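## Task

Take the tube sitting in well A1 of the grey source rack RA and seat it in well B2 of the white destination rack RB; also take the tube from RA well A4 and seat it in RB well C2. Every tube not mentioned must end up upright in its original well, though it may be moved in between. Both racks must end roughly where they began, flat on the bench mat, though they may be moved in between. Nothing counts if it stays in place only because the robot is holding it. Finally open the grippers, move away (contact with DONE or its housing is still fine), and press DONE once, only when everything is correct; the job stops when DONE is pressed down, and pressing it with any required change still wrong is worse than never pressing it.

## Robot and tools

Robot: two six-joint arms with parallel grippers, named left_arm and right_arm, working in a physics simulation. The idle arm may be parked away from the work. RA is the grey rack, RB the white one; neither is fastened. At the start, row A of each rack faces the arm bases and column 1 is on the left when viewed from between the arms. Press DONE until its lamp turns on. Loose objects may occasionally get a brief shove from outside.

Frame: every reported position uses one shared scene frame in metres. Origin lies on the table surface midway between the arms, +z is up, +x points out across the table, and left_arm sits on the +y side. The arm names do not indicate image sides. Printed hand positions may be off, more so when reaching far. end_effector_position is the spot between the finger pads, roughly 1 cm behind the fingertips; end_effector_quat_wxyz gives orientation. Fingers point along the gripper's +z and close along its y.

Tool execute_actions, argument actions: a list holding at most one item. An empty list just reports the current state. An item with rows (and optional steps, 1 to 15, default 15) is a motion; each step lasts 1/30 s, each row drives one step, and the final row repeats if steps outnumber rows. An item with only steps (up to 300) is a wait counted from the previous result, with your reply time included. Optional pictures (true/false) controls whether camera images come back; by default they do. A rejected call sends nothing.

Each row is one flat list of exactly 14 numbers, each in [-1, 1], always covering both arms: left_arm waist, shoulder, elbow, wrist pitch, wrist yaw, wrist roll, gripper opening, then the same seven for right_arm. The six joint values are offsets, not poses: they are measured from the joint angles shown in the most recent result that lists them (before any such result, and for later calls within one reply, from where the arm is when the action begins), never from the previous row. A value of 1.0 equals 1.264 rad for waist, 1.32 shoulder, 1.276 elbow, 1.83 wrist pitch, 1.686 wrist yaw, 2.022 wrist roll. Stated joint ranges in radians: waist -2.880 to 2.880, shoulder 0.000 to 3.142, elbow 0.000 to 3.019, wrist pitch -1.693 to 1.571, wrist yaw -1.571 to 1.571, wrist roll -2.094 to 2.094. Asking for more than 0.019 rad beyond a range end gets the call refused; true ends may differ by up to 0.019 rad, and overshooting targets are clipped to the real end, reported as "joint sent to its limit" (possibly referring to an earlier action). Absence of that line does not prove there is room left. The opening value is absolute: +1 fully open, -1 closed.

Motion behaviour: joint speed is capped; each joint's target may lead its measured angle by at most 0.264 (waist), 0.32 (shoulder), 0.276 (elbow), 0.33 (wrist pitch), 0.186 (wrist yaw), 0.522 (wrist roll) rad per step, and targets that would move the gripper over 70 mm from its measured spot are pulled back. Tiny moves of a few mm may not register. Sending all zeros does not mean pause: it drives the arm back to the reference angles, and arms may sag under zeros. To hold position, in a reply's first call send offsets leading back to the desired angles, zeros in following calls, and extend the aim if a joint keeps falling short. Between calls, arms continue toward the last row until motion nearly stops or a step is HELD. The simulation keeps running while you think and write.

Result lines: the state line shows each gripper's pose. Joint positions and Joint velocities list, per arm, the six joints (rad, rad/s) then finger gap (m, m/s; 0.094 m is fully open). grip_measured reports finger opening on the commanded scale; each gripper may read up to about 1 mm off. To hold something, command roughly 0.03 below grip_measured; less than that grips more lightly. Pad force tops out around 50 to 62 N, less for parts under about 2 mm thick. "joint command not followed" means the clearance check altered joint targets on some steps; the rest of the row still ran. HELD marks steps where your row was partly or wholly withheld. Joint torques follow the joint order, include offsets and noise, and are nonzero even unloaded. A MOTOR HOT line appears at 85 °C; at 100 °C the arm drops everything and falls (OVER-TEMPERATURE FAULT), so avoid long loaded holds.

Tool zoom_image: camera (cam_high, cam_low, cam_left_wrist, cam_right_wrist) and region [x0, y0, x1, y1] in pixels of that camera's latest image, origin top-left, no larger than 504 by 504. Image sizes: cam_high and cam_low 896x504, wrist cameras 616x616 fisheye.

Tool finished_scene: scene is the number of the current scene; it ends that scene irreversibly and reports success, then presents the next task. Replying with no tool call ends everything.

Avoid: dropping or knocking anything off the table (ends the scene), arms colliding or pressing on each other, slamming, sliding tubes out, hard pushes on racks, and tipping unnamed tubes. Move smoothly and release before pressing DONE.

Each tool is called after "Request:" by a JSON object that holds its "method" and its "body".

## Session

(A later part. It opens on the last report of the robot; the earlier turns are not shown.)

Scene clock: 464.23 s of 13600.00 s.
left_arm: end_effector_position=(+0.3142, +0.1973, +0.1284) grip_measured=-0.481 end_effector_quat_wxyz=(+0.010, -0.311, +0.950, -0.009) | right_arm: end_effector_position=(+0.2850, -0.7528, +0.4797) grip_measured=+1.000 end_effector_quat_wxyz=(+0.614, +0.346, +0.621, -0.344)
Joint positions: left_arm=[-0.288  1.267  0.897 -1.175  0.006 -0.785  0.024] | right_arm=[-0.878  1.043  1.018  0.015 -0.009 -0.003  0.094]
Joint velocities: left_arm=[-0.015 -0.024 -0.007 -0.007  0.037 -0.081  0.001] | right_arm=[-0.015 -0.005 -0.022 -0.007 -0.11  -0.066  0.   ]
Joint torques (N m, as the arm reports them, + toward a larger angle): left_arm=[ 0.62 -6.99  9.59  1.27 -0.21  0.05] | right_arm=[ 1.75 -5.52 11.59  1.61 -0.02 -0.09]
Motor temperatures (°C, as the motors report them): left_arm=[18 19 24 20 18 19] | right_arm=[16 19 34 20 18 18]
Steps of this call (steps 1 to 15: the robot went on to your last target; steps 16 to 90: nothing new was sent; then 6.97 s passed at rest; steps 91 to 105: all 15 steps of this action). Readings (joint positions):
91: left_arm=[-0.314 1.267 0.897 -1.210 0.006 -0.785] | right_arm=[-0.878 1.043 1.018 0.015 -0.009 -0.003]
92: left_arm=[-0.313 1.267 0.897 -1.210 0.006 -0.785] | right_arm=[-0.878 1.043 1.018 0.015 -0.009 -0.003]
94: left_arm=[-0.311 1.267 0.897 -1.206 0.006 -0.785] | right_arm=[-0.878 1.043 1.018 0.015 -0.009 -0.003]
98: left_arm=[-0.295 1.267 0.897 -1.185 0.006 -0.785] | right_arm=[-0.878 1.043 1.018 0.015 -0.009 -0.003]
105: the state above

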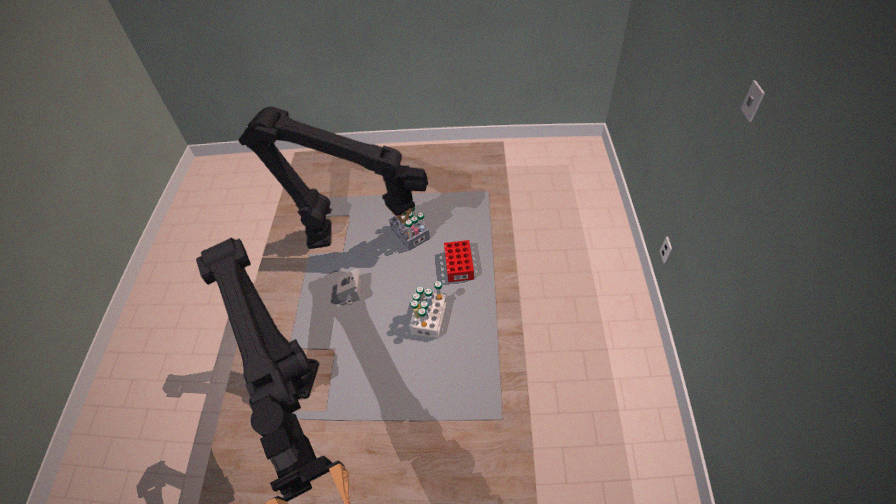

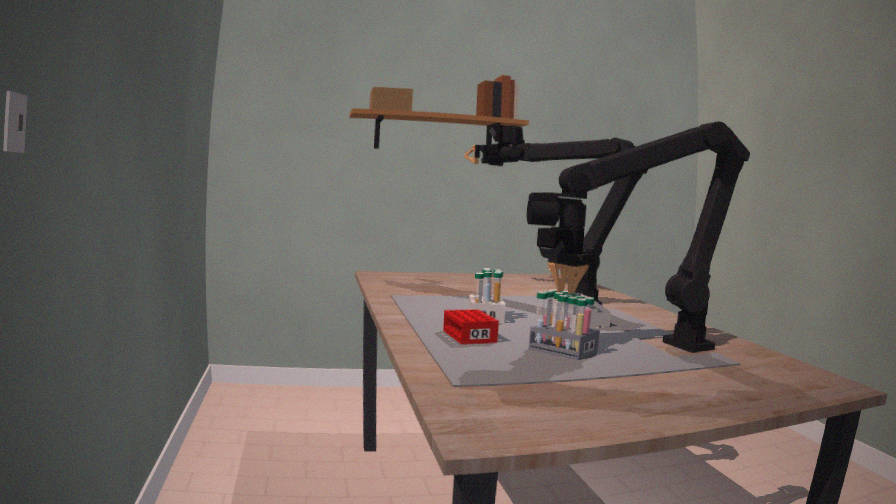

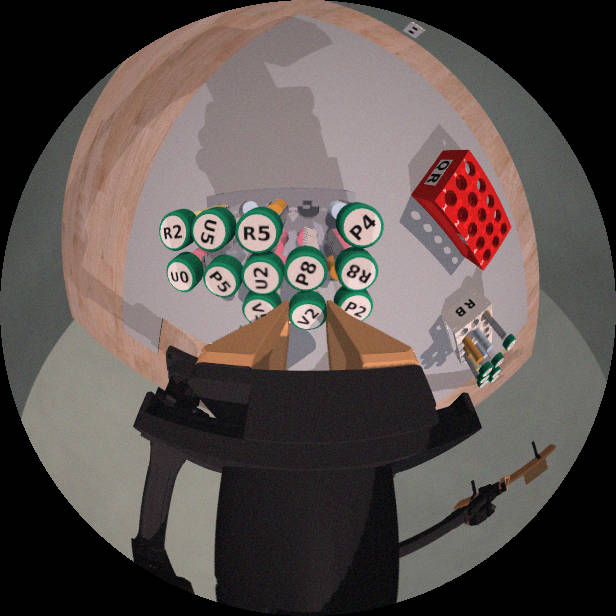

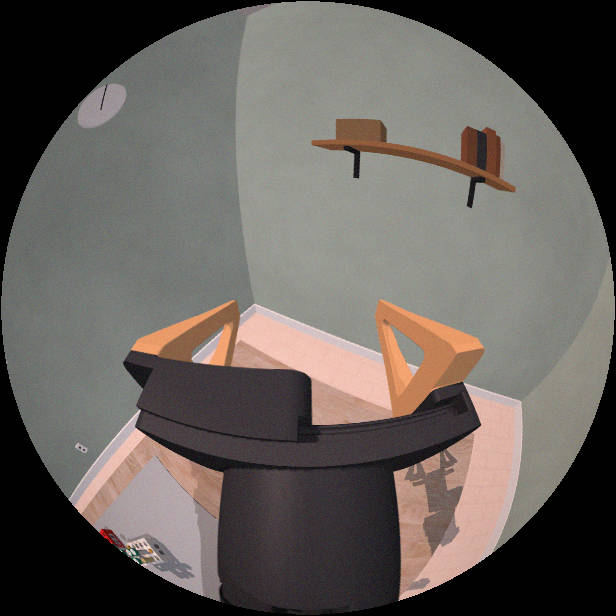

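Request:
{"method": "execute_actions", "body": {"actions": [{"rows":[[0,0,0.02,0,0,0,-0.58,0,0,0.02,0,0,0,1]],"steps":8}], "pictures": false}}

Request:
{"method": "execute_actions", "body": {"actions": [{"rows":[[0,-0.028,0.07,0,0,0,-0.58,0,0,0.02,0,0,0,1],[0,-0.028,0.07,-0.015,0,0,-0.58,0,0,0.02,0,0,0,1],[0,-0.028,0.07,-0.025,0,0,-0.58,0,0,0.02,0,0,0,1],[0,-0.028,0.07,-0.033,0,0,-0.58,0,0,0.02,0,0,0,1],[0,-0.028,0.07,-0.04,0,0,-0.58,0,0,0.02,0,0,0,1]],"steps":12}], "pictures": false}}

Request:
{"method": "execute_actions", "body": {"actions": [{"rows":[[0,-0.024,0.072,0,0,0,-0.58,0,0,0.02,0,0,0,1],[0,-0.024,0.072,-0.015,0,0,-0.58,0,0,0.02,0,0,0,1],[0,-0.024,0.072,-0.025,0,0,-0.58,0,0,0.02,0,0,0,1],[0,-0.024,0.072,-0.033,0,0,-0.58,0,0,0.02,0,0,0,1],[0,-0.024,0.072,-0.04,0,0,-0.58,0,0,0.02,0,0,0,1]],"steps":12}]}}

Scene clock: 478.23 s of 13600.00 s.
left_arm: end_effector_position=(+0.3142, +0.1973, +0.1284) grip_measured=-0.549 end_effector_quat_wxyz=(+0.010, -0.311, +0.950, -0.009) | right_arm: end_effector_position=(+0.2850, -0.7528, +0.4797) grip_measured=+1.000 end_effector_quat_wxyz=(+0.614, +0.346, +0.621, -0.344)
Joint positions: left_arm=[-0.288  1.267  0.897 -1.175  0.006 -0.785  0.021] | right_arm=[-0.878  1.043  1.018  0.015 -0.009 -0.003  0.094]
Joint velocities: left_arm=[-0.015 -0.015 -0.007  0.007  0.066  0.037  0.001] | right_arm=[-0.005 -0.005 -0.007  0.007 -0.051 -0.022  0.   ]
Joint torques (N m, as the arm reports them, + toward a larger angle): left_arm=[-0.46 -6.98  9.52  0.5  -0.21  0.05] | right_arm=[ 1.83 -5.48 11.76  1.67 -0.09 -0.09]
Motor temperatures (°C, as the motors report them): left_arm=[18 19 24 20 18 19] | right_arm=[16 19 34 20 18 18]
Steps of this call (steps 1 to 15: the robot went on to your last target; steps 16 to 90: nothing new was sent; then 10.73 s passed at rest; steps 91 to 98: all 8 steps of this action). Readings (joint positions):
91: left_arm=[-0.288 1.267 0.897 -1.175 0.006 -0.785] | right_arm=[-0.878 1.043 1.018 0.015 -0.009 -0.003]
92: left_arm=[-0.288 1.267 0.897 -1.175 0.006 -0.785] | right_arm=[-0.878 1.043 1.018 0.015 -0.009 -0.003]
94: left_arm=[-0.288 1.267 0.897 -1.175 0.006 -0.785] | right_arm=[-0.878 1.043 1.018 0.015 -0.009 -0.003]
98: the state above

Scene clock: 478.63 s of 13600.00 s.
left_arm: end_effector_position=(+0.3135, +0.1974, +0.1467) grip_measured=-0.549 end_effector_quat_wxyz=(+0.010, -0.311, +0.950, -0.009) | right_arm: end_effector_position=(+0.2850, -0.7528, +0.4797) grip_measured=+1.000 end_effector_quat_wxyz=(+0.614, +0.346, +0.621, -0.344)
Joint positions: left_arm=[-0.288  1.247  0.931 -1.229  0.006 -0.785  0.021] | right_arm=[-0.878  1.043  1.018  0.015 -0.009 -0.003  0.094]
Joint velocities: left_arm=[-0.024  0.005  0.002 -0.012  0.022 -0.022  0.   ] | right_arm=[-0.005 -0.024  0.012 -0.002  0.022  0.037  0.   ]
Joint torques (N m, as the arm reports them, + toward a larger angle): left_arm=[-0.05 -8.44 11.97 -0.21 -0.2   0.  ] | right_arm=[ 1.64 -5.97 11.69  1.72 -0.05 -0.05]
Motor temperatures (°C, as the motors report them): left_arm=[18 19 24 20 18 19] | right_arm=[16 19 34 20 18 18]
Steps of this call (steps 1 to 12: all 12 steps of this action). Readings (joint positions):
1: left_arm=[-0.288 1.266 0.899 -1.175 0.006 -0.785] | right_arm=[-0.878 1.043 1.018 0.015 -0.009 -0.003]
2: left_arm=[-0.288 1.266 0.904 -1.178 0.006 -0.785] | right_arm=[-0.878 1.043 1.018 0.015 -0.009 -0.003]
4: left_arm=[-0.288 1.263 0.916 -1.197 0.006 -0.785] | right_arm=[-0.878 1.043 1.018 0.015 -0.009 -0.003]
8: left_arm=[-0.288 1.252 0.930 -1.225 0.006 -0.785] | right_arm=[-0.878 1.043 1.018 0.015 -0.009 -0.003]
12: the state above

Scene clock: 479.03 s of 13600.00 s.
left_arm: end_effector_position=(+0.3128, +0.1975, +0.1643) grip_measured=-0.549 end_effector_quat_wxyz=(+0.008, -0.311, +0.950, -0.008) | right_arm: end_effector_position=(+0.2850, -0.7528, +0.4797) grip_measured=+1.000 end_effector_quat_wxyz=(+0.614, +0.346, +0.621, -0.344)
Joint positions: left_arm=[-0.288  1.233  0.968 -1.284  0.006 -0.785  0.021] | right_arm=[-0.878  1.043  1.018  0.015 -0.009 -0.003  0.094]
Joint velocities: left_arm=[-0.015 -0.015 -0.002  0.012  0.081 -0.037 -0.   ] | right_arm=[-0.005 -0.015 -0.012  0.017  0.022  0.066  0.   ]
Joint torques (N m, as the arm reports them, + toward a larger angle): left_arm=[-0.05 -8.24 12.04 -0.14 -0.19  0.03] | right_arm=[ 1.14 -5.73 11.56  1.69 -0.06 -0.08]
Motor temperatures (°C, as the motors report them): left_arm=[18 19 24 20 18 19] | right_arm=[16 19 34 20 18 18]
Steps of this call (steps 1 to 12: all 12 steps of this action). Readings (joint positions):
1: left_arm=[-0.288 1.247 0.934 -1.229 0.006 -0.785] | right_arm=[-0.878 1.043 1.018 0.015 -0.009 -0.003]
2: left_arm=[-0.288 1.247 0.939 -1.232 0.006 -0.785] | right_arm=[-0.878 1.043 1.018 0.015 -0.009 -0.003]
4: left_arm=[-0.288 1.246 0.952 -1.251 0.006 -0.785] | right_arm=[-0.878 1.043 1.018 0.015 -0.009 -0.003]
8: left_arm=[-0.288 1.237 0.967 -1.279 0.006 -0.785] | right_arm=[-0.878 1.043 1.018 0.015 -0.009 -0.003]
12: the state above

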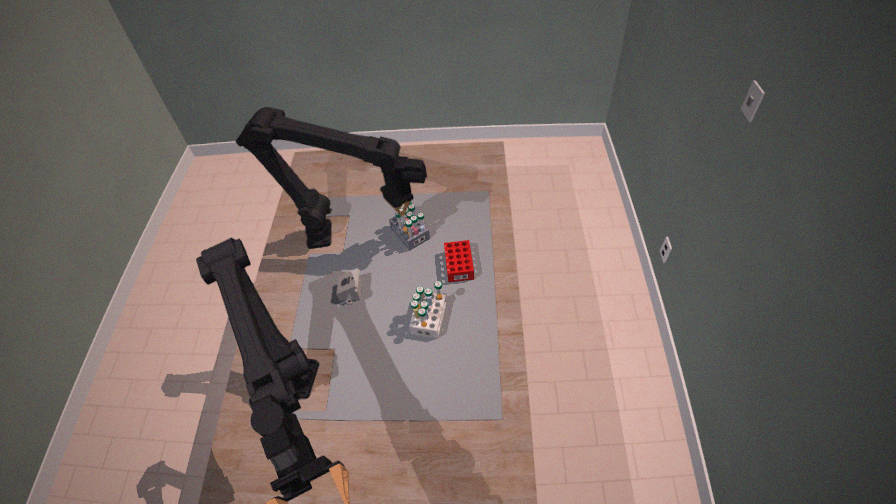

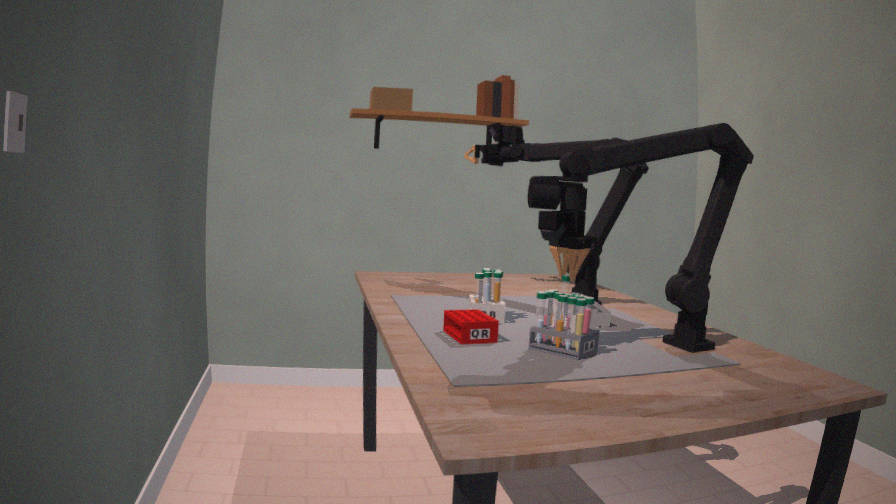

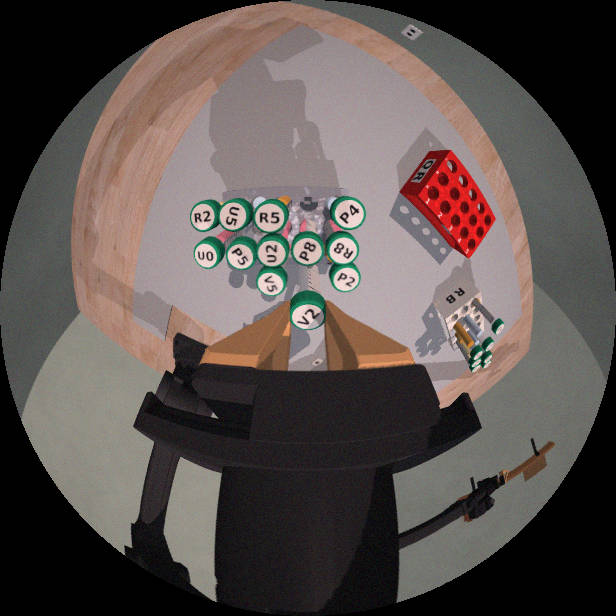

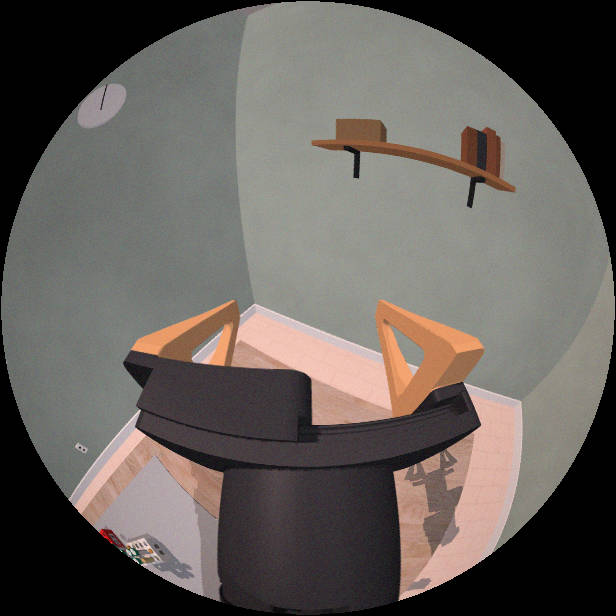

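Request:
{"method": "execute_actions", "body": {"actions": []}}

Request:
{"method": "execute_actions", "body": {"actions": [{"rows":[[0,-0.026,0.072,-0.008,0,0,-0.58,0,0,0.02,0,0,0,1],[0,-0.026,0.072,-0.016,0,0,-0.58,0,0,0.02,0,0,0,1],[0,-0.026,0.072,-0.024,0,0,-0.58,0,0,0.02,0,0,0,1],[0,-0.026,0.072,-0.032,0,0,-0.58,0,0,0.02,0,0,0,1],[0,-0.026,0.072,-0.04,0,0,-0.58,0,0,0.02,0,0,0,1]],"steps":12}], "pictures": false}}

Request:
{"method": "execute_actions", "body": {"actions": [{"rows":[[0,-0.026,0.12,-0.02,0,0,-0.58,0,0,0,0,0,0,1],[0,-0.026,0.14,-0.04,0,0,-0.58,0,0,0,0,0,0,1],[0,-0.026,0.16,-0.06,0,0,-0.58,0,0,0,0,0,0,1],[0,-0.026,0.18,-0.08,0,0,-0.58,0,0,0,0,0,0,1],[0,-0.026,0.2,-0.11,0,0,-0.58,0,0,0,0,0,0,1]],"steps":15}]}}

Scene clock: 512.80 s of 13600.00 s.
left_arm: end_effector_position=(+0.3128, +0.1975, +0.1643) grip_measured=-0.549 end_effector_quat_wxyz=(+0.008, -0.311, +0.950, -0.008) | right_arm: end_effector_position=(+0.2850, -0.7528, +0.4797) grip_measured=+1.000 end_effector_quat_wxyz=(+0.614, +0.346, +0.621, -0.344)
Joint positions: left_arm=[-0.288  1.233  0.968 -1.284  0.006 -0.785  0.021] | right_arm=[-0.878  1.043  1.018  0.015 -0.009 -0.003  0.094]
Joint velocities: left_arm=[ 0.005 -0.005  0.017  0.002  0.037 -0.022  0.   ] | right_arm=[-0.005 -0.005 -0.012  0.007  0.022  0.066  0.   ]
Joint torques (N m, as the arm reports them, + toward a larger angle): left_arm=[ 0.33 -7.97 12.12 -0.15 -0.22  0.  ] | right_arm=[ 1.53 -5.61 11.65  1.67 -0.02 -0.06]
Motor temperatures (°C, as the motors report them): left_arm=[18 19 26 20 18 19] | right_arm=[16 19 34 20 18 18]
Steps of this call (steps 1 to 15: the robot went on to your last target; steps 16 to 120: nothing new was sent; then 29.77 s passed at rest). Readings (joint positions):
1: left_arm=[-0.288 1.233 0.968 -1.284 0.006 -0.785] | right_arm=[-0.878 1.043 1.018 0.015 -0.009 -0.003]
2: left_arm=[-0.288 1.233 0.968 -1.284 0.006 -0.785] | right_arm=[-0.878 1.043 1.018 0.015 -0.009 -0.003]
4: left_arm=[-0.288 1.233 0.968 -1.284 0.006 -0.785] | right_arm=[-0.878 1.043 1.018 0.015 -0.009 -0.003]
8: left_arm=[-0.288 1.233 0.968 -1.284 0.006 -0.785] | right_arm=[-0.878 1.043 1.018 0.015 -0.009 -0.003]
120: the state above
All arms were judged still, so your last target was given up. Only a new action makes them travel on or press farther. Fingers that are still opening or closing keep moving.

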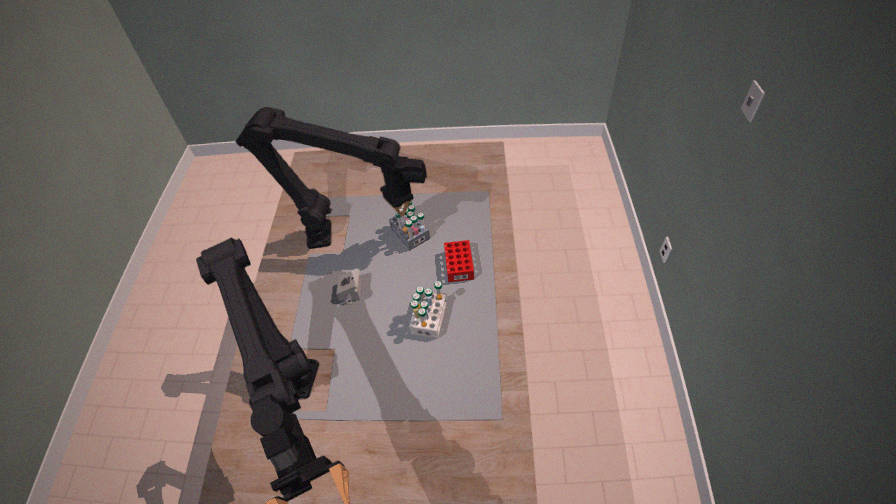

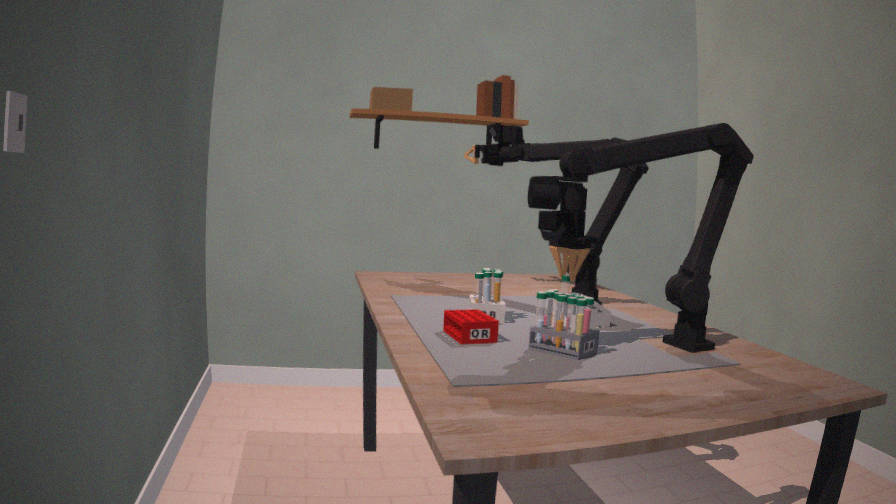

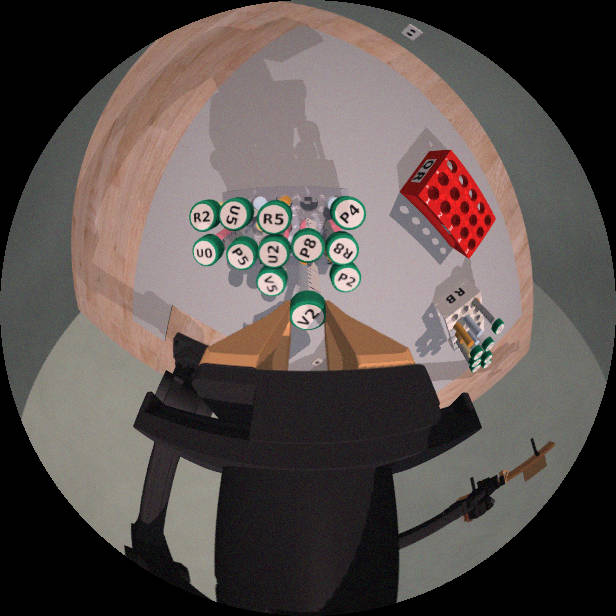

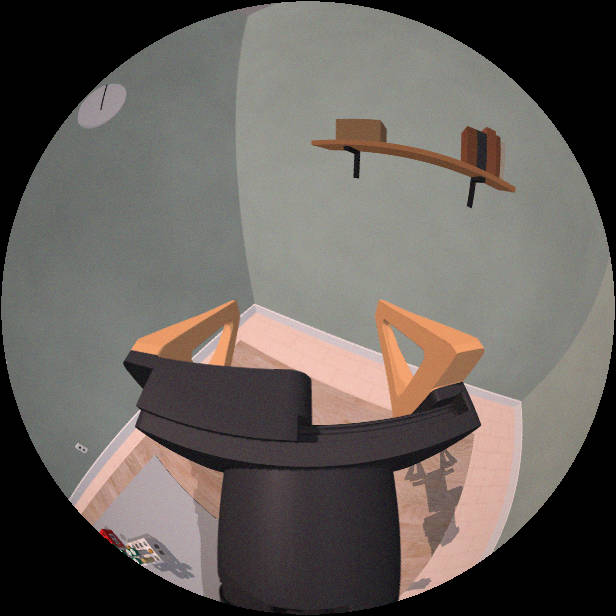

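Scene clock: 513.20 s of 13600.00 s.
left_arm: end_effector_position=(+0.3109, +0.1978, +0.1835) grip_measured=-0.549 end_effector_quat_wxyz=(+0.008, -0.311, +0.950, -0.008) | right_arm: end_effector_position=(+0.2850, -0.7528, +0.4797) grip_measured=+1.000 end_effector_quat_wxyz=(+0.614, +0.346, +0.621, -0.344)
Joint positions: left_arm=[-0.288  1.215  1.005 -1.339  0.006 -0.785  0.021] | right_arm=[-0.878  1.043  1.018  0.015 -0.009 -0.003  0.094]
Joint velocities: left_arm=[-0.015 -0.005  0.002 -0.007  0.007  0.007 -0.   ] | right_arm=[ 0.005  0.005 -0.012  0.007 -0.066 -0.051  0.   ]
Joint torques (N m, as the arm reports them, + toward a larger angle): left_arm=[-0.15 -7.27 12.24 -0.13 -0.24  0.03] | right_arm=[ 1.48 -5.85 11.72  1.55 -0.04 -0.05]
Motor temperatures (°C, as the motors report them): left_arm=[18 19 26 20 18 19] | right_arm=[16 19 34 20 18 18]
Steps of this call (steps 1 to 12: all 12 steps of this action). Readings (joint positions):
1: left_arm=[-0.288 1.233 0.970 -1.284 0.006 -0.785] | right_arm=[-0.878 1.043 1.018 0.015 -0.009 -0.003]
2: left_arm=[-0.288 1.233 0.975 -1.287 0.006 -0.785] | right_arm=[-0.878 1.043 1.018 0.015 -0.009 -0.003]
4: left_arm=[-0.288 1.231 0.989 -1.303 0.006 -0.785] | right_arm=[-0.878 1.043 1.018 0.015 -0.009 -0.003]
8: left_arm=[-0.288 1.219 1.005 -1.333 0.006 -0.785] | right_arm=[-0.878 1.043 1.018 0.015 -0.009 -0.003]
12: the state above

Scene clock: 513.70 s of 13600.00 s.
left_arm: end_effector_position=(+0.3234, +0.1959, +0.2785) grip_measured=-0.549 end_effector_quat_wxyz=(+0.040, -0.311, +0.949, -0.024) | right_arm: end_effector_position=(+0.2849, -0.7527, +0.4737) grip_measured=+1.000 end_effector_quat_wxyz=(+0.611, +0.347, +0.624, -0.342)
Joint positions: left_arm=[-0.288  1.181  1.224 -1.522  0.006 -0.785  0.021] | right_arm=[-0.878  1.043  1.009  0.015 -0.009 -0.003  0.094]
Joint velocities: left_arm=[-0.005 -0.015  0.002 -0.012  0.022  0.022  0.   ] | right_arm=[-0.015 -0.005 -0.002  0.017 -0.095 -0.007  0.   ]
Joint torques (N m, as the arm reports them, + toward a larger angle): left_arm=[-0.29 -6.67 11.02 -0.12 -0.22  0.02] | right_arm=[ 2.32 -5.85 10.25  1.63 -0.02 -0.18]
Motor temperatures (°C, as the motors report them): left_arm=[18 19 26 20 18 19] | right_arm=[16 19 34 20 18 18]
Steps of this call (steps 1 to 15: all 15 steps of this action). Readings (joint positions):
1: left_arm=[-0.288 1.215 1.012 -1.345 0.006 -0.785] | right_arm=[-0.878 1.043 1.017 0.015 -0.009 -0.003]
2: left_arm=[-0.288 1.215 1.026 -1.357 0.006 -0.785] | right_arm=[-0.878 1.043 1.016 0.015 -0.009 -0.003]
4: left_arm=[-0.288 1.215 1.078 -1.402 0.006 -0.785] | right_arm=[-0.878 1.043 1.012 0.015 -0.009 -0.003]
8: left_arm=[-0.288 1.208 1.198 -1.501 0.006 -0.785] | right_arm=[-0.878 1.043 1.009 0.015 -0.009 -0.003]
15: the state above

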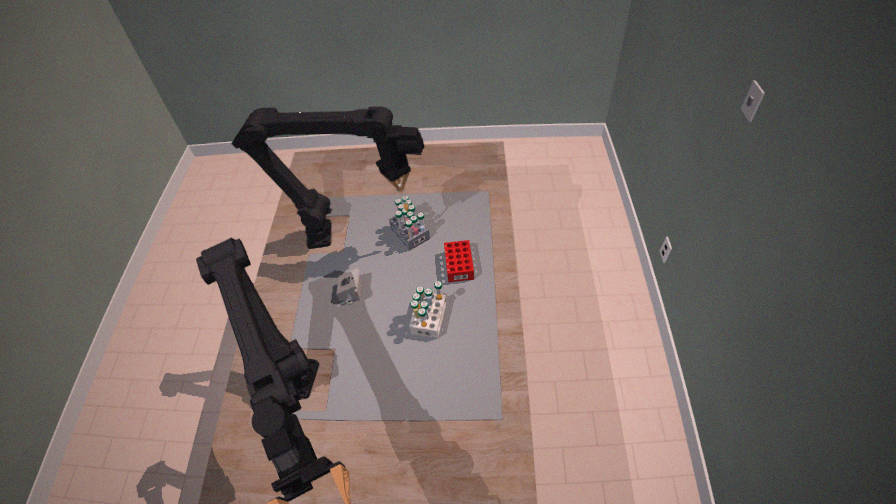

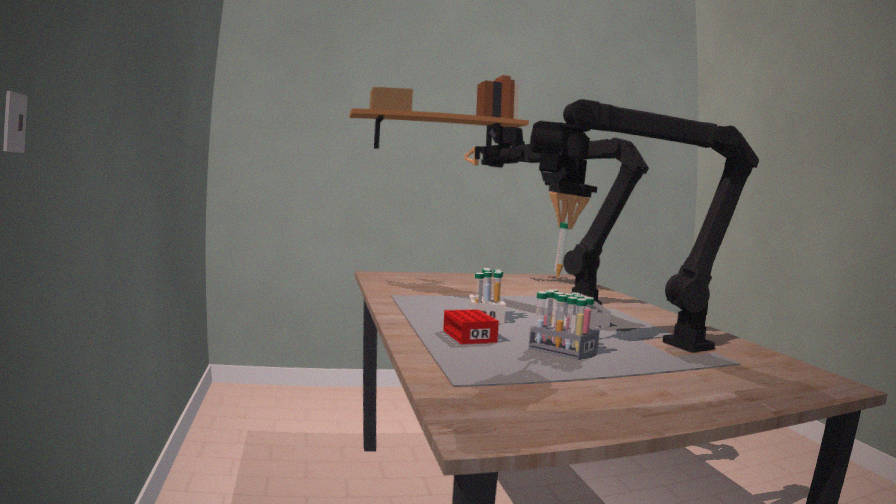

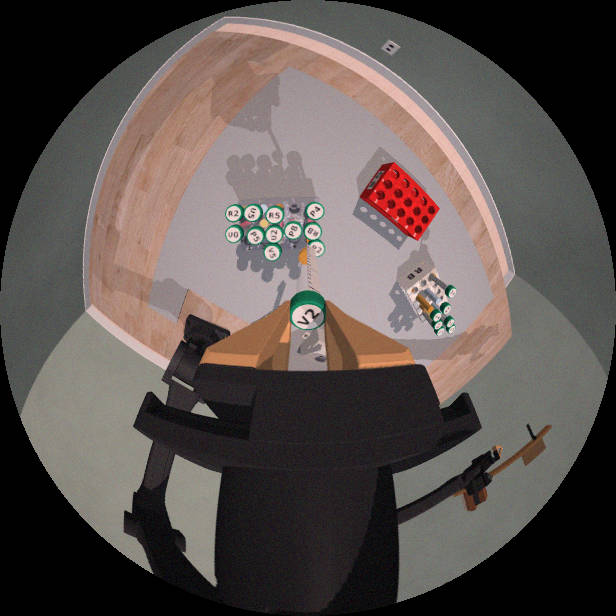

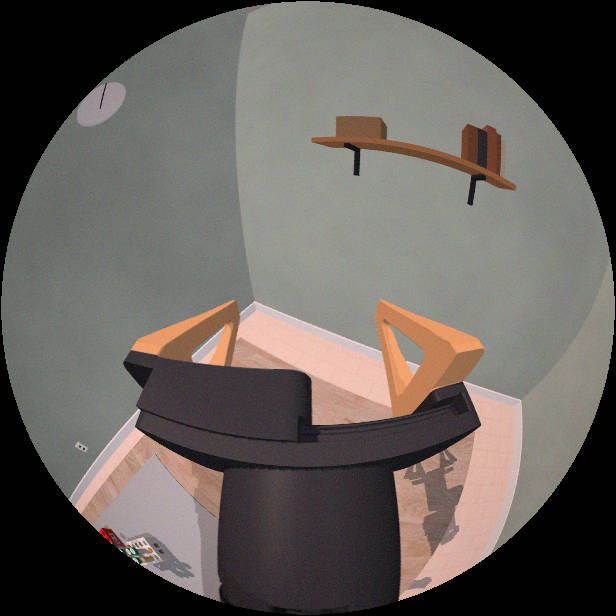

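Request:
{"method": "execute_actions", "body": {"actions": [{"rows":[[-0.13,0.05,0.25,-0.05,0,0.18,-0.58,0,0,0.03,0,0,0,1],[-0.13,0.1,0.25,-0.05,0,0.18,-0.58,0,0,0.03,0,0,0,1],[-0.15,0.17,0.25,-0.05,0,0.18,-0.58,0,0,0.03,0,0,0,1]],"steps":11}], "pictures": false}}

Request:
{"method": "execute_actions", "body": {"actions": [{"rows":[[-0.13,0.17,0.24,-0.02,0,0.19,-0.58,0,0,0.02,0,0,0,1]],"steps":11}], "pictures": false}}

Request:
{"method": "execute_actions", "body": {"actions": [{"rows":[[-0.125,0.15,0.2,-0.02,0,0.19,-0.58,0,0,0.02,0,0,0,1]],"steps":15}], "pictures": false}}

Scene clock: 533.30 s of 13600.00 s.
left_arm: end_effector_position=(+0.3861, +0.0979, +0.3052) grip_measured=-0.549 end_effector_quat_wxyz=(+0.032, -0.059, +0.998, -0.018) | right_arm: end_effector_position=(+0.2849, -0.7527, +0.4737) grip_measured=+1.000 end_effector_quat_wxyz=(+0.611, +0.347, +0.624, -0.342)
Joint positions: left_arm=[-0.493  1.423  1.515 -1.591  0.007 -0.473  0.021] | right_arm=[-0.878  1.043  1.009  0.015 -0.009 -0.003  0.094]
Joint velocities: left_arm=[-0.005  0.19  -0.007 -0.042  0.007  0.256 -0.   ] | right_arm=[ 0.005 -0.015 -0.022  0.007 -0.022 -0.066  0.   ]
Joint torques (N m, as the arm reports them, + toward a larger angle): left_arm=[  0.78 -13.63  10.28  -0.11  -0.2    0.15] | right_arm=[ 2.14 -6.23 12.7   1.75 -0.04 -0.12]
Motor temperatures (°C, as the motors report them): left_arm=[18 18 26 20 18 19] | right_arm=[16 19 33 20 18 18]
Steps of this call (steps 1 to 15: the robot went on to your last target; steps 16 to 90: nothing new was sent; then 16.23 s passed at rest; steps 91 to 101: all 11 steps of this action). Readings (joint positions):
91: left_arm=[-0.297 1.185 1.236 -1.534 0.003 -0.749] | right_arm=[-0.878 1.043 1.009 0.015 -0.009 -0.003]
92: left_arm=[-0.316 1.199 1.263 -1.554 0.003 -0.708] | right_arm=[-0.878 1.043 1.009 0.015 -0.009 -0.003]
94: left_arm=[-0.375 1.253 1.352 -1.578 0.003 -0.637] | right_arm=[-0.878 1.043 1.009 0.015 -0.009 -0.003]
98: left_arm=[-0.478 1.386 1.512 -1.588 0.006 -0.516] | right_arm=[-0.878 1.043 1.009 0.015 -0.009 -0.003]
101: the state above

Scene clock: 533.67 s of 13600.00 s.
left_arm: end_effector_position=(+0.4295, -0.0224, +0.2947) grip_measured=-0.549 end_effector_quat_wxyz=(+0.029, +0.198, +0.980, -0.014) | right_arm: end_effector_position=(+0.2849, -0.7527, +0.4737) grip_measured=+1.000 end_effector_quat_wxyz=(+0.611, +0.347, +0.624, -0.342)
Joint positions: left_arm=[-0.68   1.672  1.776 -1.611  0.008 -0.144  0.021] | right_arm=[-0.878  1.043  1.009  0.015 -0.009 -0.003  0.094]
Joint velocities: left_arm=[-0.073  0.063  0.002  0.002  0.022  0.388 -0.   ] | right_arm=[-0.005 -0.005 -0.017  0.007  0.037 -0.007  0.   ]
Joint torques (N m, as the arm reports them, + toward a larger angle): left_arm=[  2.46 -16.29  11.66   0.06  -0.22   0.09] | right_arm=[ 1.74 -5.13 11.71  1.75 -0.03 -0.13]
Motor temperatures (°C, as the motors report them): left_arm=[18 19 26 20 18 19] | right_arm=[16 19 34 20 18 18]
Steps of this call (steps 1 to 11: all 11 steps of this action). Readings (joint positions):
1: left_arm=[-0.498 1.440 1.528 -1.599 0.004 -0.435] | right_arm=[-0.878 1.043 1.009 0.015 -0.009 -0.003]
2: left_arm=[-0.511 1.465 1.562 -1.607 0.003 -0.395] | right_arm=[-0.878 1.043 1.009 0.015 -0.009 -0.003]
4: left_arm=[-0.554 1.535 1.652 -1.610 0.003 -0.318] | right_arm=[-0.878 1.043 1.009 0.015 -0.009 -0.003]
8: left_arm=[-0.652 1.649 1.776 -1.610 0.006 -0.189] | right_arm=[-0.878 1.043 1.009 0.015 -0.009 -0.003]
11: the state above

Scene clock: 534.17 s of 13600.00 s.
left_arm: end_effector_position=(+0.4267, -0.1464, +0.2567) grip_measured=-0.549 end_effector_quat_wxyz=(+0.015, +0.452, +0.892, -0.008) | right_arm: end_effector_position=(+0.2849, -0.7527, +0.4737) grip_measured=+1.000 end_effector_quat_wxyz=(+0.611, +0.347, +0.624, -0.342)
Joint positions: left_arm=[-0.861  1.894  1.985 -1.628  0.009  0.212  0.021] | right_arm=[-0.878  1.043  1.009  0.015 -0.009 -0.003  0.094]
Joint velocities: left_arm=[ 0.122 -0.015 -0.012 -0.027 -0.037  0.125 -0.001] | right_arm=[-0.015 -0.005  0.002 -0.017 -0.11  -0.081  0.   ]
Joint torques (N m, as the arm reports them, + toward a larger angle): left_arm=[  0.94 -19.23  11.77  -0.34  -0.17   0.15] | right_arm=[ 1.1  -4.57 11.65  1.83 -0.04 -0.09]
Motor temperatures (°C, as the motors report them): left_arm=[18 19 26 20 18 19] | right_arm=[16 19 34 20 18 18]
Steps of this call (steps 1 to 15: all 15 steps of this action). Readings (joint positions):
1: left_arm=[-0.688 1.685 1.788 -1.618 0.006 -0.105] | right_arm=[-0.878 1.043 1.009 0.015 -0.009 -0.003]
2: left_arm=[-0.697 1.706 1.822 -1.626 0.004 -0.063] | right_arm=[-0.878 1.043 1.009 0.015 -0.009 -0.003]
4: left_arm=[-0.734 1.763 1.903 -1.627 0.004 0.017] | right_arm=[-0.878 1.043 1.009 0.015 -0.009 -0.003]
8: left_arm=[-0.827 1.856 1.985 -1.627 0.006 0.142] | right_arm=[-0.878 1.043 1.009 0.015 -0.009 -0.003]
15: the state above

Request:
{"method": "execute_actions", "body": {"actions": [{"rows":[[0,-0.048,0.02,-0.02,0,0.058,-0.58,0,0,0.02,0,0,0,1],[0,-0.048,0.02,-0.02,0,0.058,-0.58,0,0,0.02,0,0,0,1],[0,-0.048,0.02,-0.02,0,0.058,-0.58,0,0,0.02,0,0,0,1],[0,-0.048,0.02,-0.02,0,0.058,-0.58,0,0,0.02,0,0,0,1],[0.02,-0.048,0.0,-0.02,0,0.058,-0.58,0,0,0.02,0,0,0,1],[0.04,-0.048,-0.02,-0.02,0,0.058,-0.58,0,0,0.02,0,0,0,1],[0.056,-0.048,-0.02,-0.02,0,0.058,-0.58,0,0,0.02,0,0,0,1]],"steps":15}]}}

Scene clock: 541.87 s of 13600.00 s.
left_arm: end_effector_position=(+0.4428, -0.1033, +0.2657) grip_measured=-0.549 end_effector_quat_wxyz=(+0.010, +0.465, +0.885, -0.006) | right_arm: end_effector_position=(+0.2849, -0.7527, +0.4737) grip_measured=+1.000 end_effector_quat_wxyz=(+0.611, +0.347, +0.624, -0.342)
Joint positions: left_arm=[-0.787  1.86   1.958 -1.648  0.009  0.315  0.021] | right_arm=[-0.878  1.043  1.009  0.015 -0.009 -0.003  0.094]
Joint velocities: left_arm=[ 0.063 -0.005 -0.002  0.017 -0.066  0.022  0.001] | right_arm=[-0.005  0.005  0.002 -0.022 -0.037  0.007  0.   ]
Joint torques (N m, as the arm reports them, + toward a larger angle): left_arm=[ -0.86 -19.93   8.28  -0.16  -0.12   0.13] | right_arm=[ 1.   -6.06 12.02  1.55  0.01 -0.13]
Motor temperatures (°C, as the motors report them): left_arm=[18 19 26 20 18 19] | right_arm=[16 19 34 20 18 18]
Steps of this call (steps 1 to 30: the robot went on to your last target; steps 31 to 90: nothing new was sent; then 4.20 s passed at rest; steps 91 to 105: all 15 steps of this action). Readings (joint positions):
91: left_arm=[-0.842 1.892 1.985 -1.631 0.009 0.244] | right_arm=[-0.878 1.043 1.009 0.015 -0.009 -0.003]
92: left_arm=[-0.843 1.890 1.985 -1.637 0.009 0.259] | right_arm=[-0.878 1.043 1.009 0.015 -0.009 -0.003]
94: left_arm=[-0.845 1.886 1.985 -1.644 0.009 0.281] | right_arm=[-0.878 1.043 1.009 0.015 -0.009 -0.003]
98: left_arm=[-0.836 1.865 1.966 -1.646 0.009 0.304] | right_arm=[-0.878 1.043 1.009 0.015 -0.009 -0.003]
105: the state above

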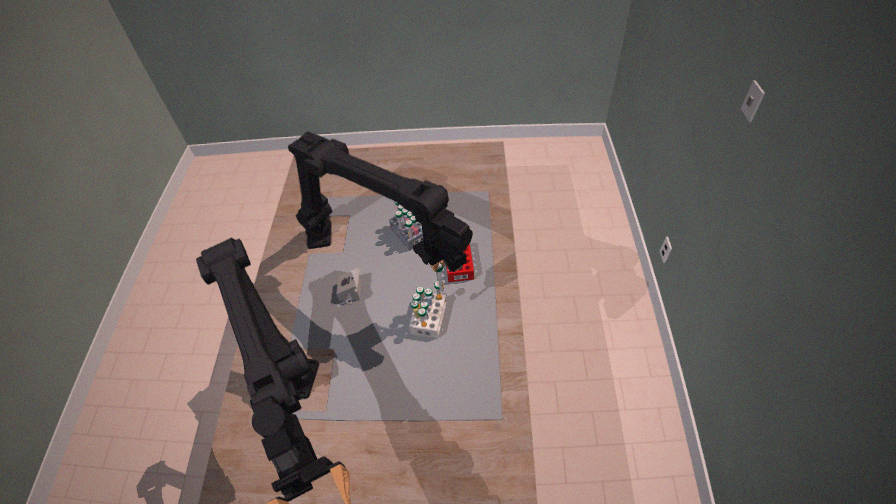

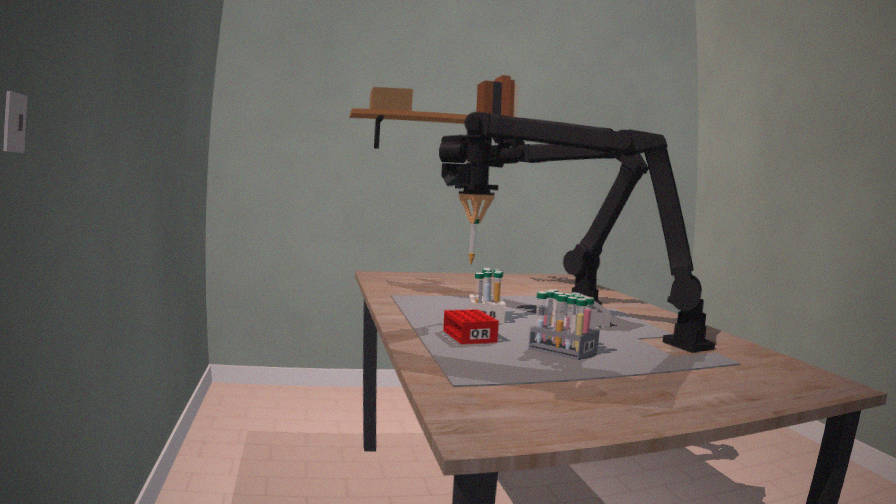

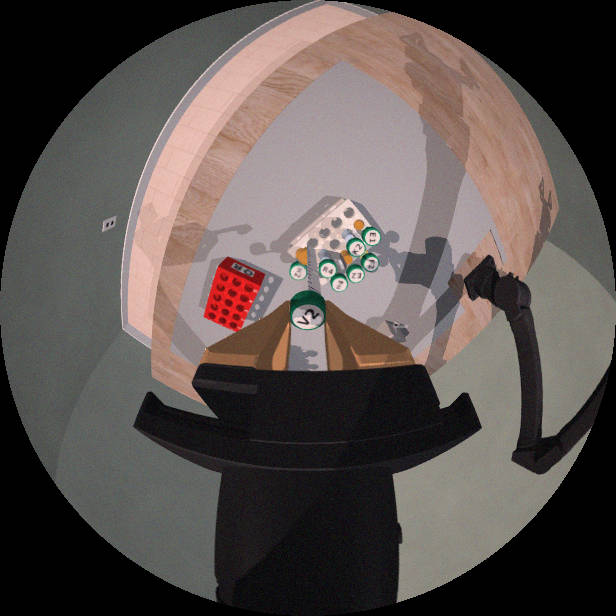

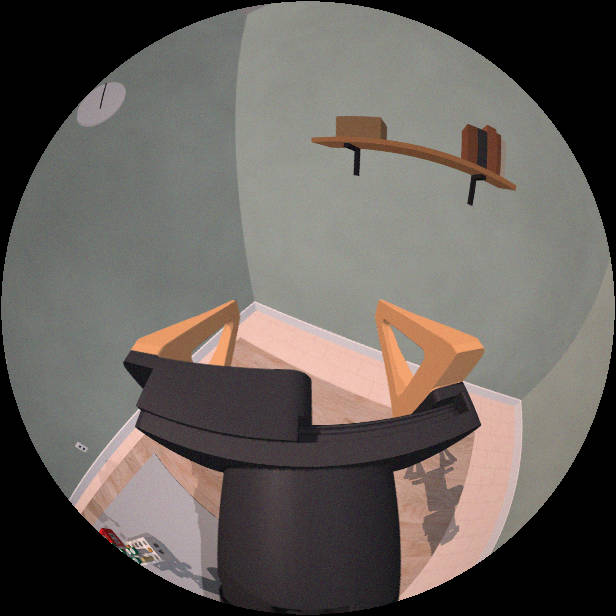

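Request:
{"method": "execute_actions", "body": {"actions": [{"rows":[[-0.005,-0.01,-0.02,0.015,0,0,-0.58,0,0,0.02,0,0,0,1],[-0.005,-0.01,-0.04,0.03,0,0,-0.58,0,0,0.02,0,0,0,1],[-0.005,-0.01,-0.06,0.045,0,0,-0.58,0,0,0.02,0,0,0,1],[-0.005,-0.01,-0.08,0.06,0,0,-0.58,0,0,0.02,0,0,0,1],[-0.005,-0.01,-0.1,0.075,0,0,-0.58,0,0,0.02,0,0,0,1],[-0.005,-0.01,-0.12,0.09,0,0,-0.58,0,0,0.02,0,0,0,1],[-0.005,-0.01,-0.14,0.1,0,0,-0.58,0,0,0.02,0,0,0,1],[-0.005,-0.01,-0.15,0.11,0,0,-0.58,0,0,0.02,0,0,0,1]],"steps":15}]}}

Request:
{"method": "zoom_image", "body": {"camera": "cam_left_wrist", "region": [200,150,420,350]}}

Scene clock: 552.40 s of 13600.00 s.
left_arm: end_effector_position=(+0.4372, -0.0982, +0.1852) grip_measured=-0.549 end_effector_quat_wxyz=(-0.006, +0.466, +0.885, -0.003) | right_arm: end_effector_position=(+0.2849, -0.7527, +0.4737) grip_measured=+1.000 end_effector_quat_wxyz=(+0.611, +0.347, +0.624, -0.342)
Joint positions: left_arm=[-0.786  1.862  1.75  -1.469  0.009  0.319  0.021] | right_arm=[-0.878  1.043  1.009  0.015 -0.009 -0.003  0.094]
Joint velocities: left_arm=[-0.015 -0.015  0.002  0.042 -0.066  0.066  0.   ] | right_arm=[-0.005 -0.024 -0.012 -0.012 -0.081  0.022  0.   ]
Joint torques (N m, as the arm reports them, + toward a larger angle): left_arm=[ -0.8  -18.35   9.43   1.3   -0.13  -0.01] | right_arm=[ 1.3  -6.1  11.67  1.57 -0.03 -0.16]
Motor temperatures (°C, as the motors report them): left_arm=[18 20 25 20 18 19] | right_arm=[16 19 34 20 18 18]
Steps of this call (steps 1 to 15: the robot went on to your last target; steps 16 to 90: nothing new was sent; then 7.03 s passed at rest; steps 91 to 105: all 15 steps of this action). Readings (joint positions):
91: left_arm=[-0.786 1.860 1.953 -1.645 0.009 0.319] | right_arm=[-0.878 1.043 1.009 0.015 -0.009 -0.003]
92: left_arm=[-0.786 1.857 1.943 -1.637 0.009 0.319] | right_arm=[-0.878 1.043 1.009 0.015 -0.009 -0.003]
94: left_arm=[-0.786 1.852 1.904 -1.600 0.009 0.319] | right_arm=[-0.878 1.043 1.009 0.015 -0.009 -0.003]
98: left_arm=[-0.786 1.850 1.798 -1.504 0.009 0.319] | right_arm=[-0.878 1.043 1.009 0.015 -0.009 -0.003]
105: the state above

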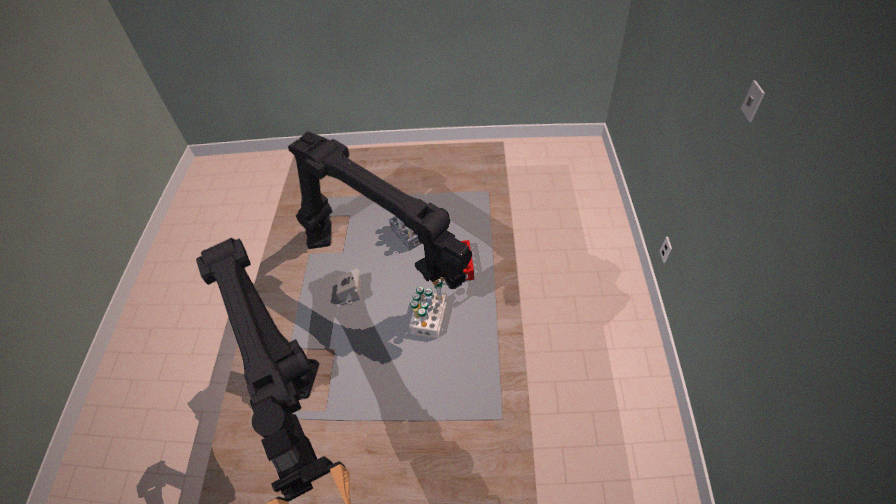

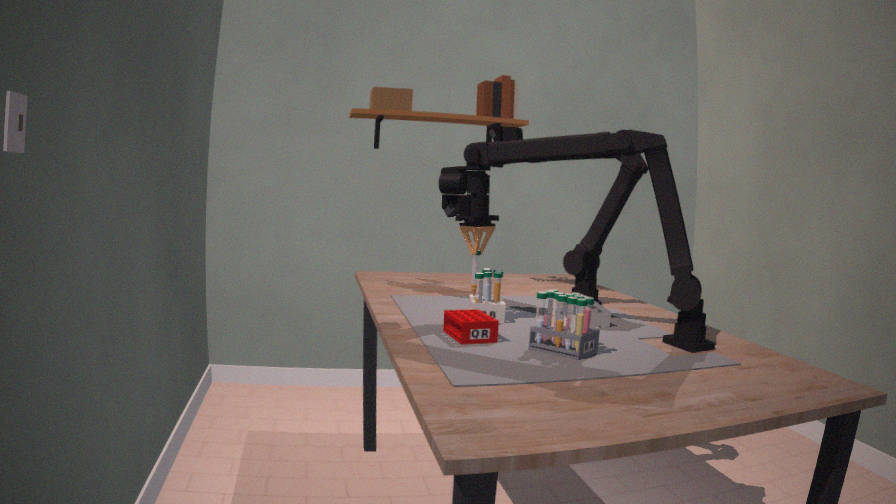

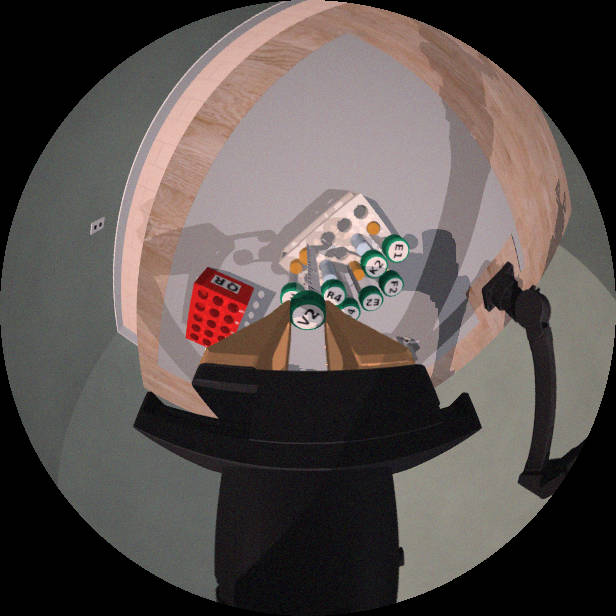

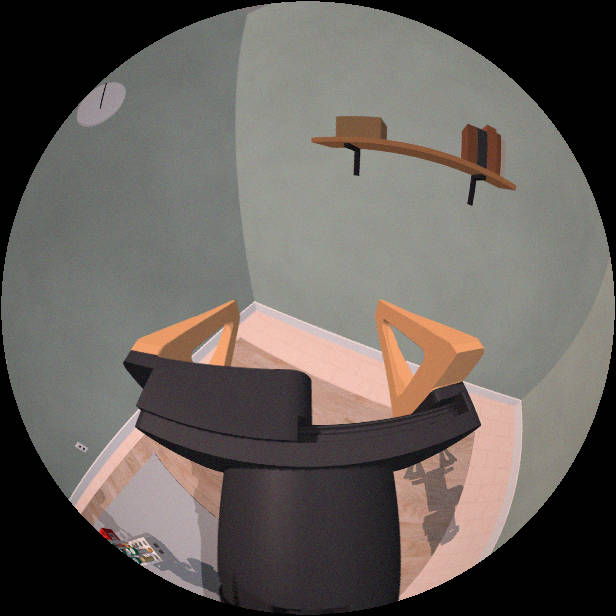

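Region (200, 150, 420, 350) of cam_left_wrist's 616x616 image, scaled by 2.291, with more detail than that image has; it fills the top 458 rows of this view, and the rest is white.

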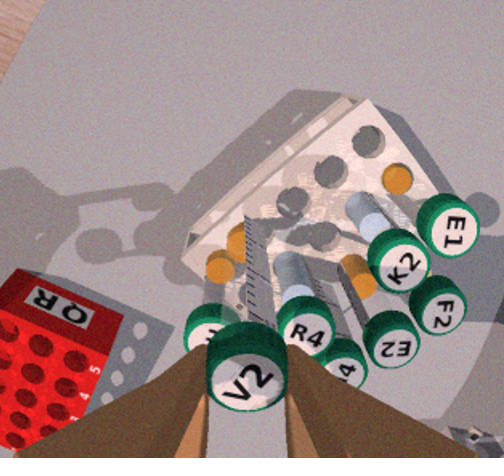

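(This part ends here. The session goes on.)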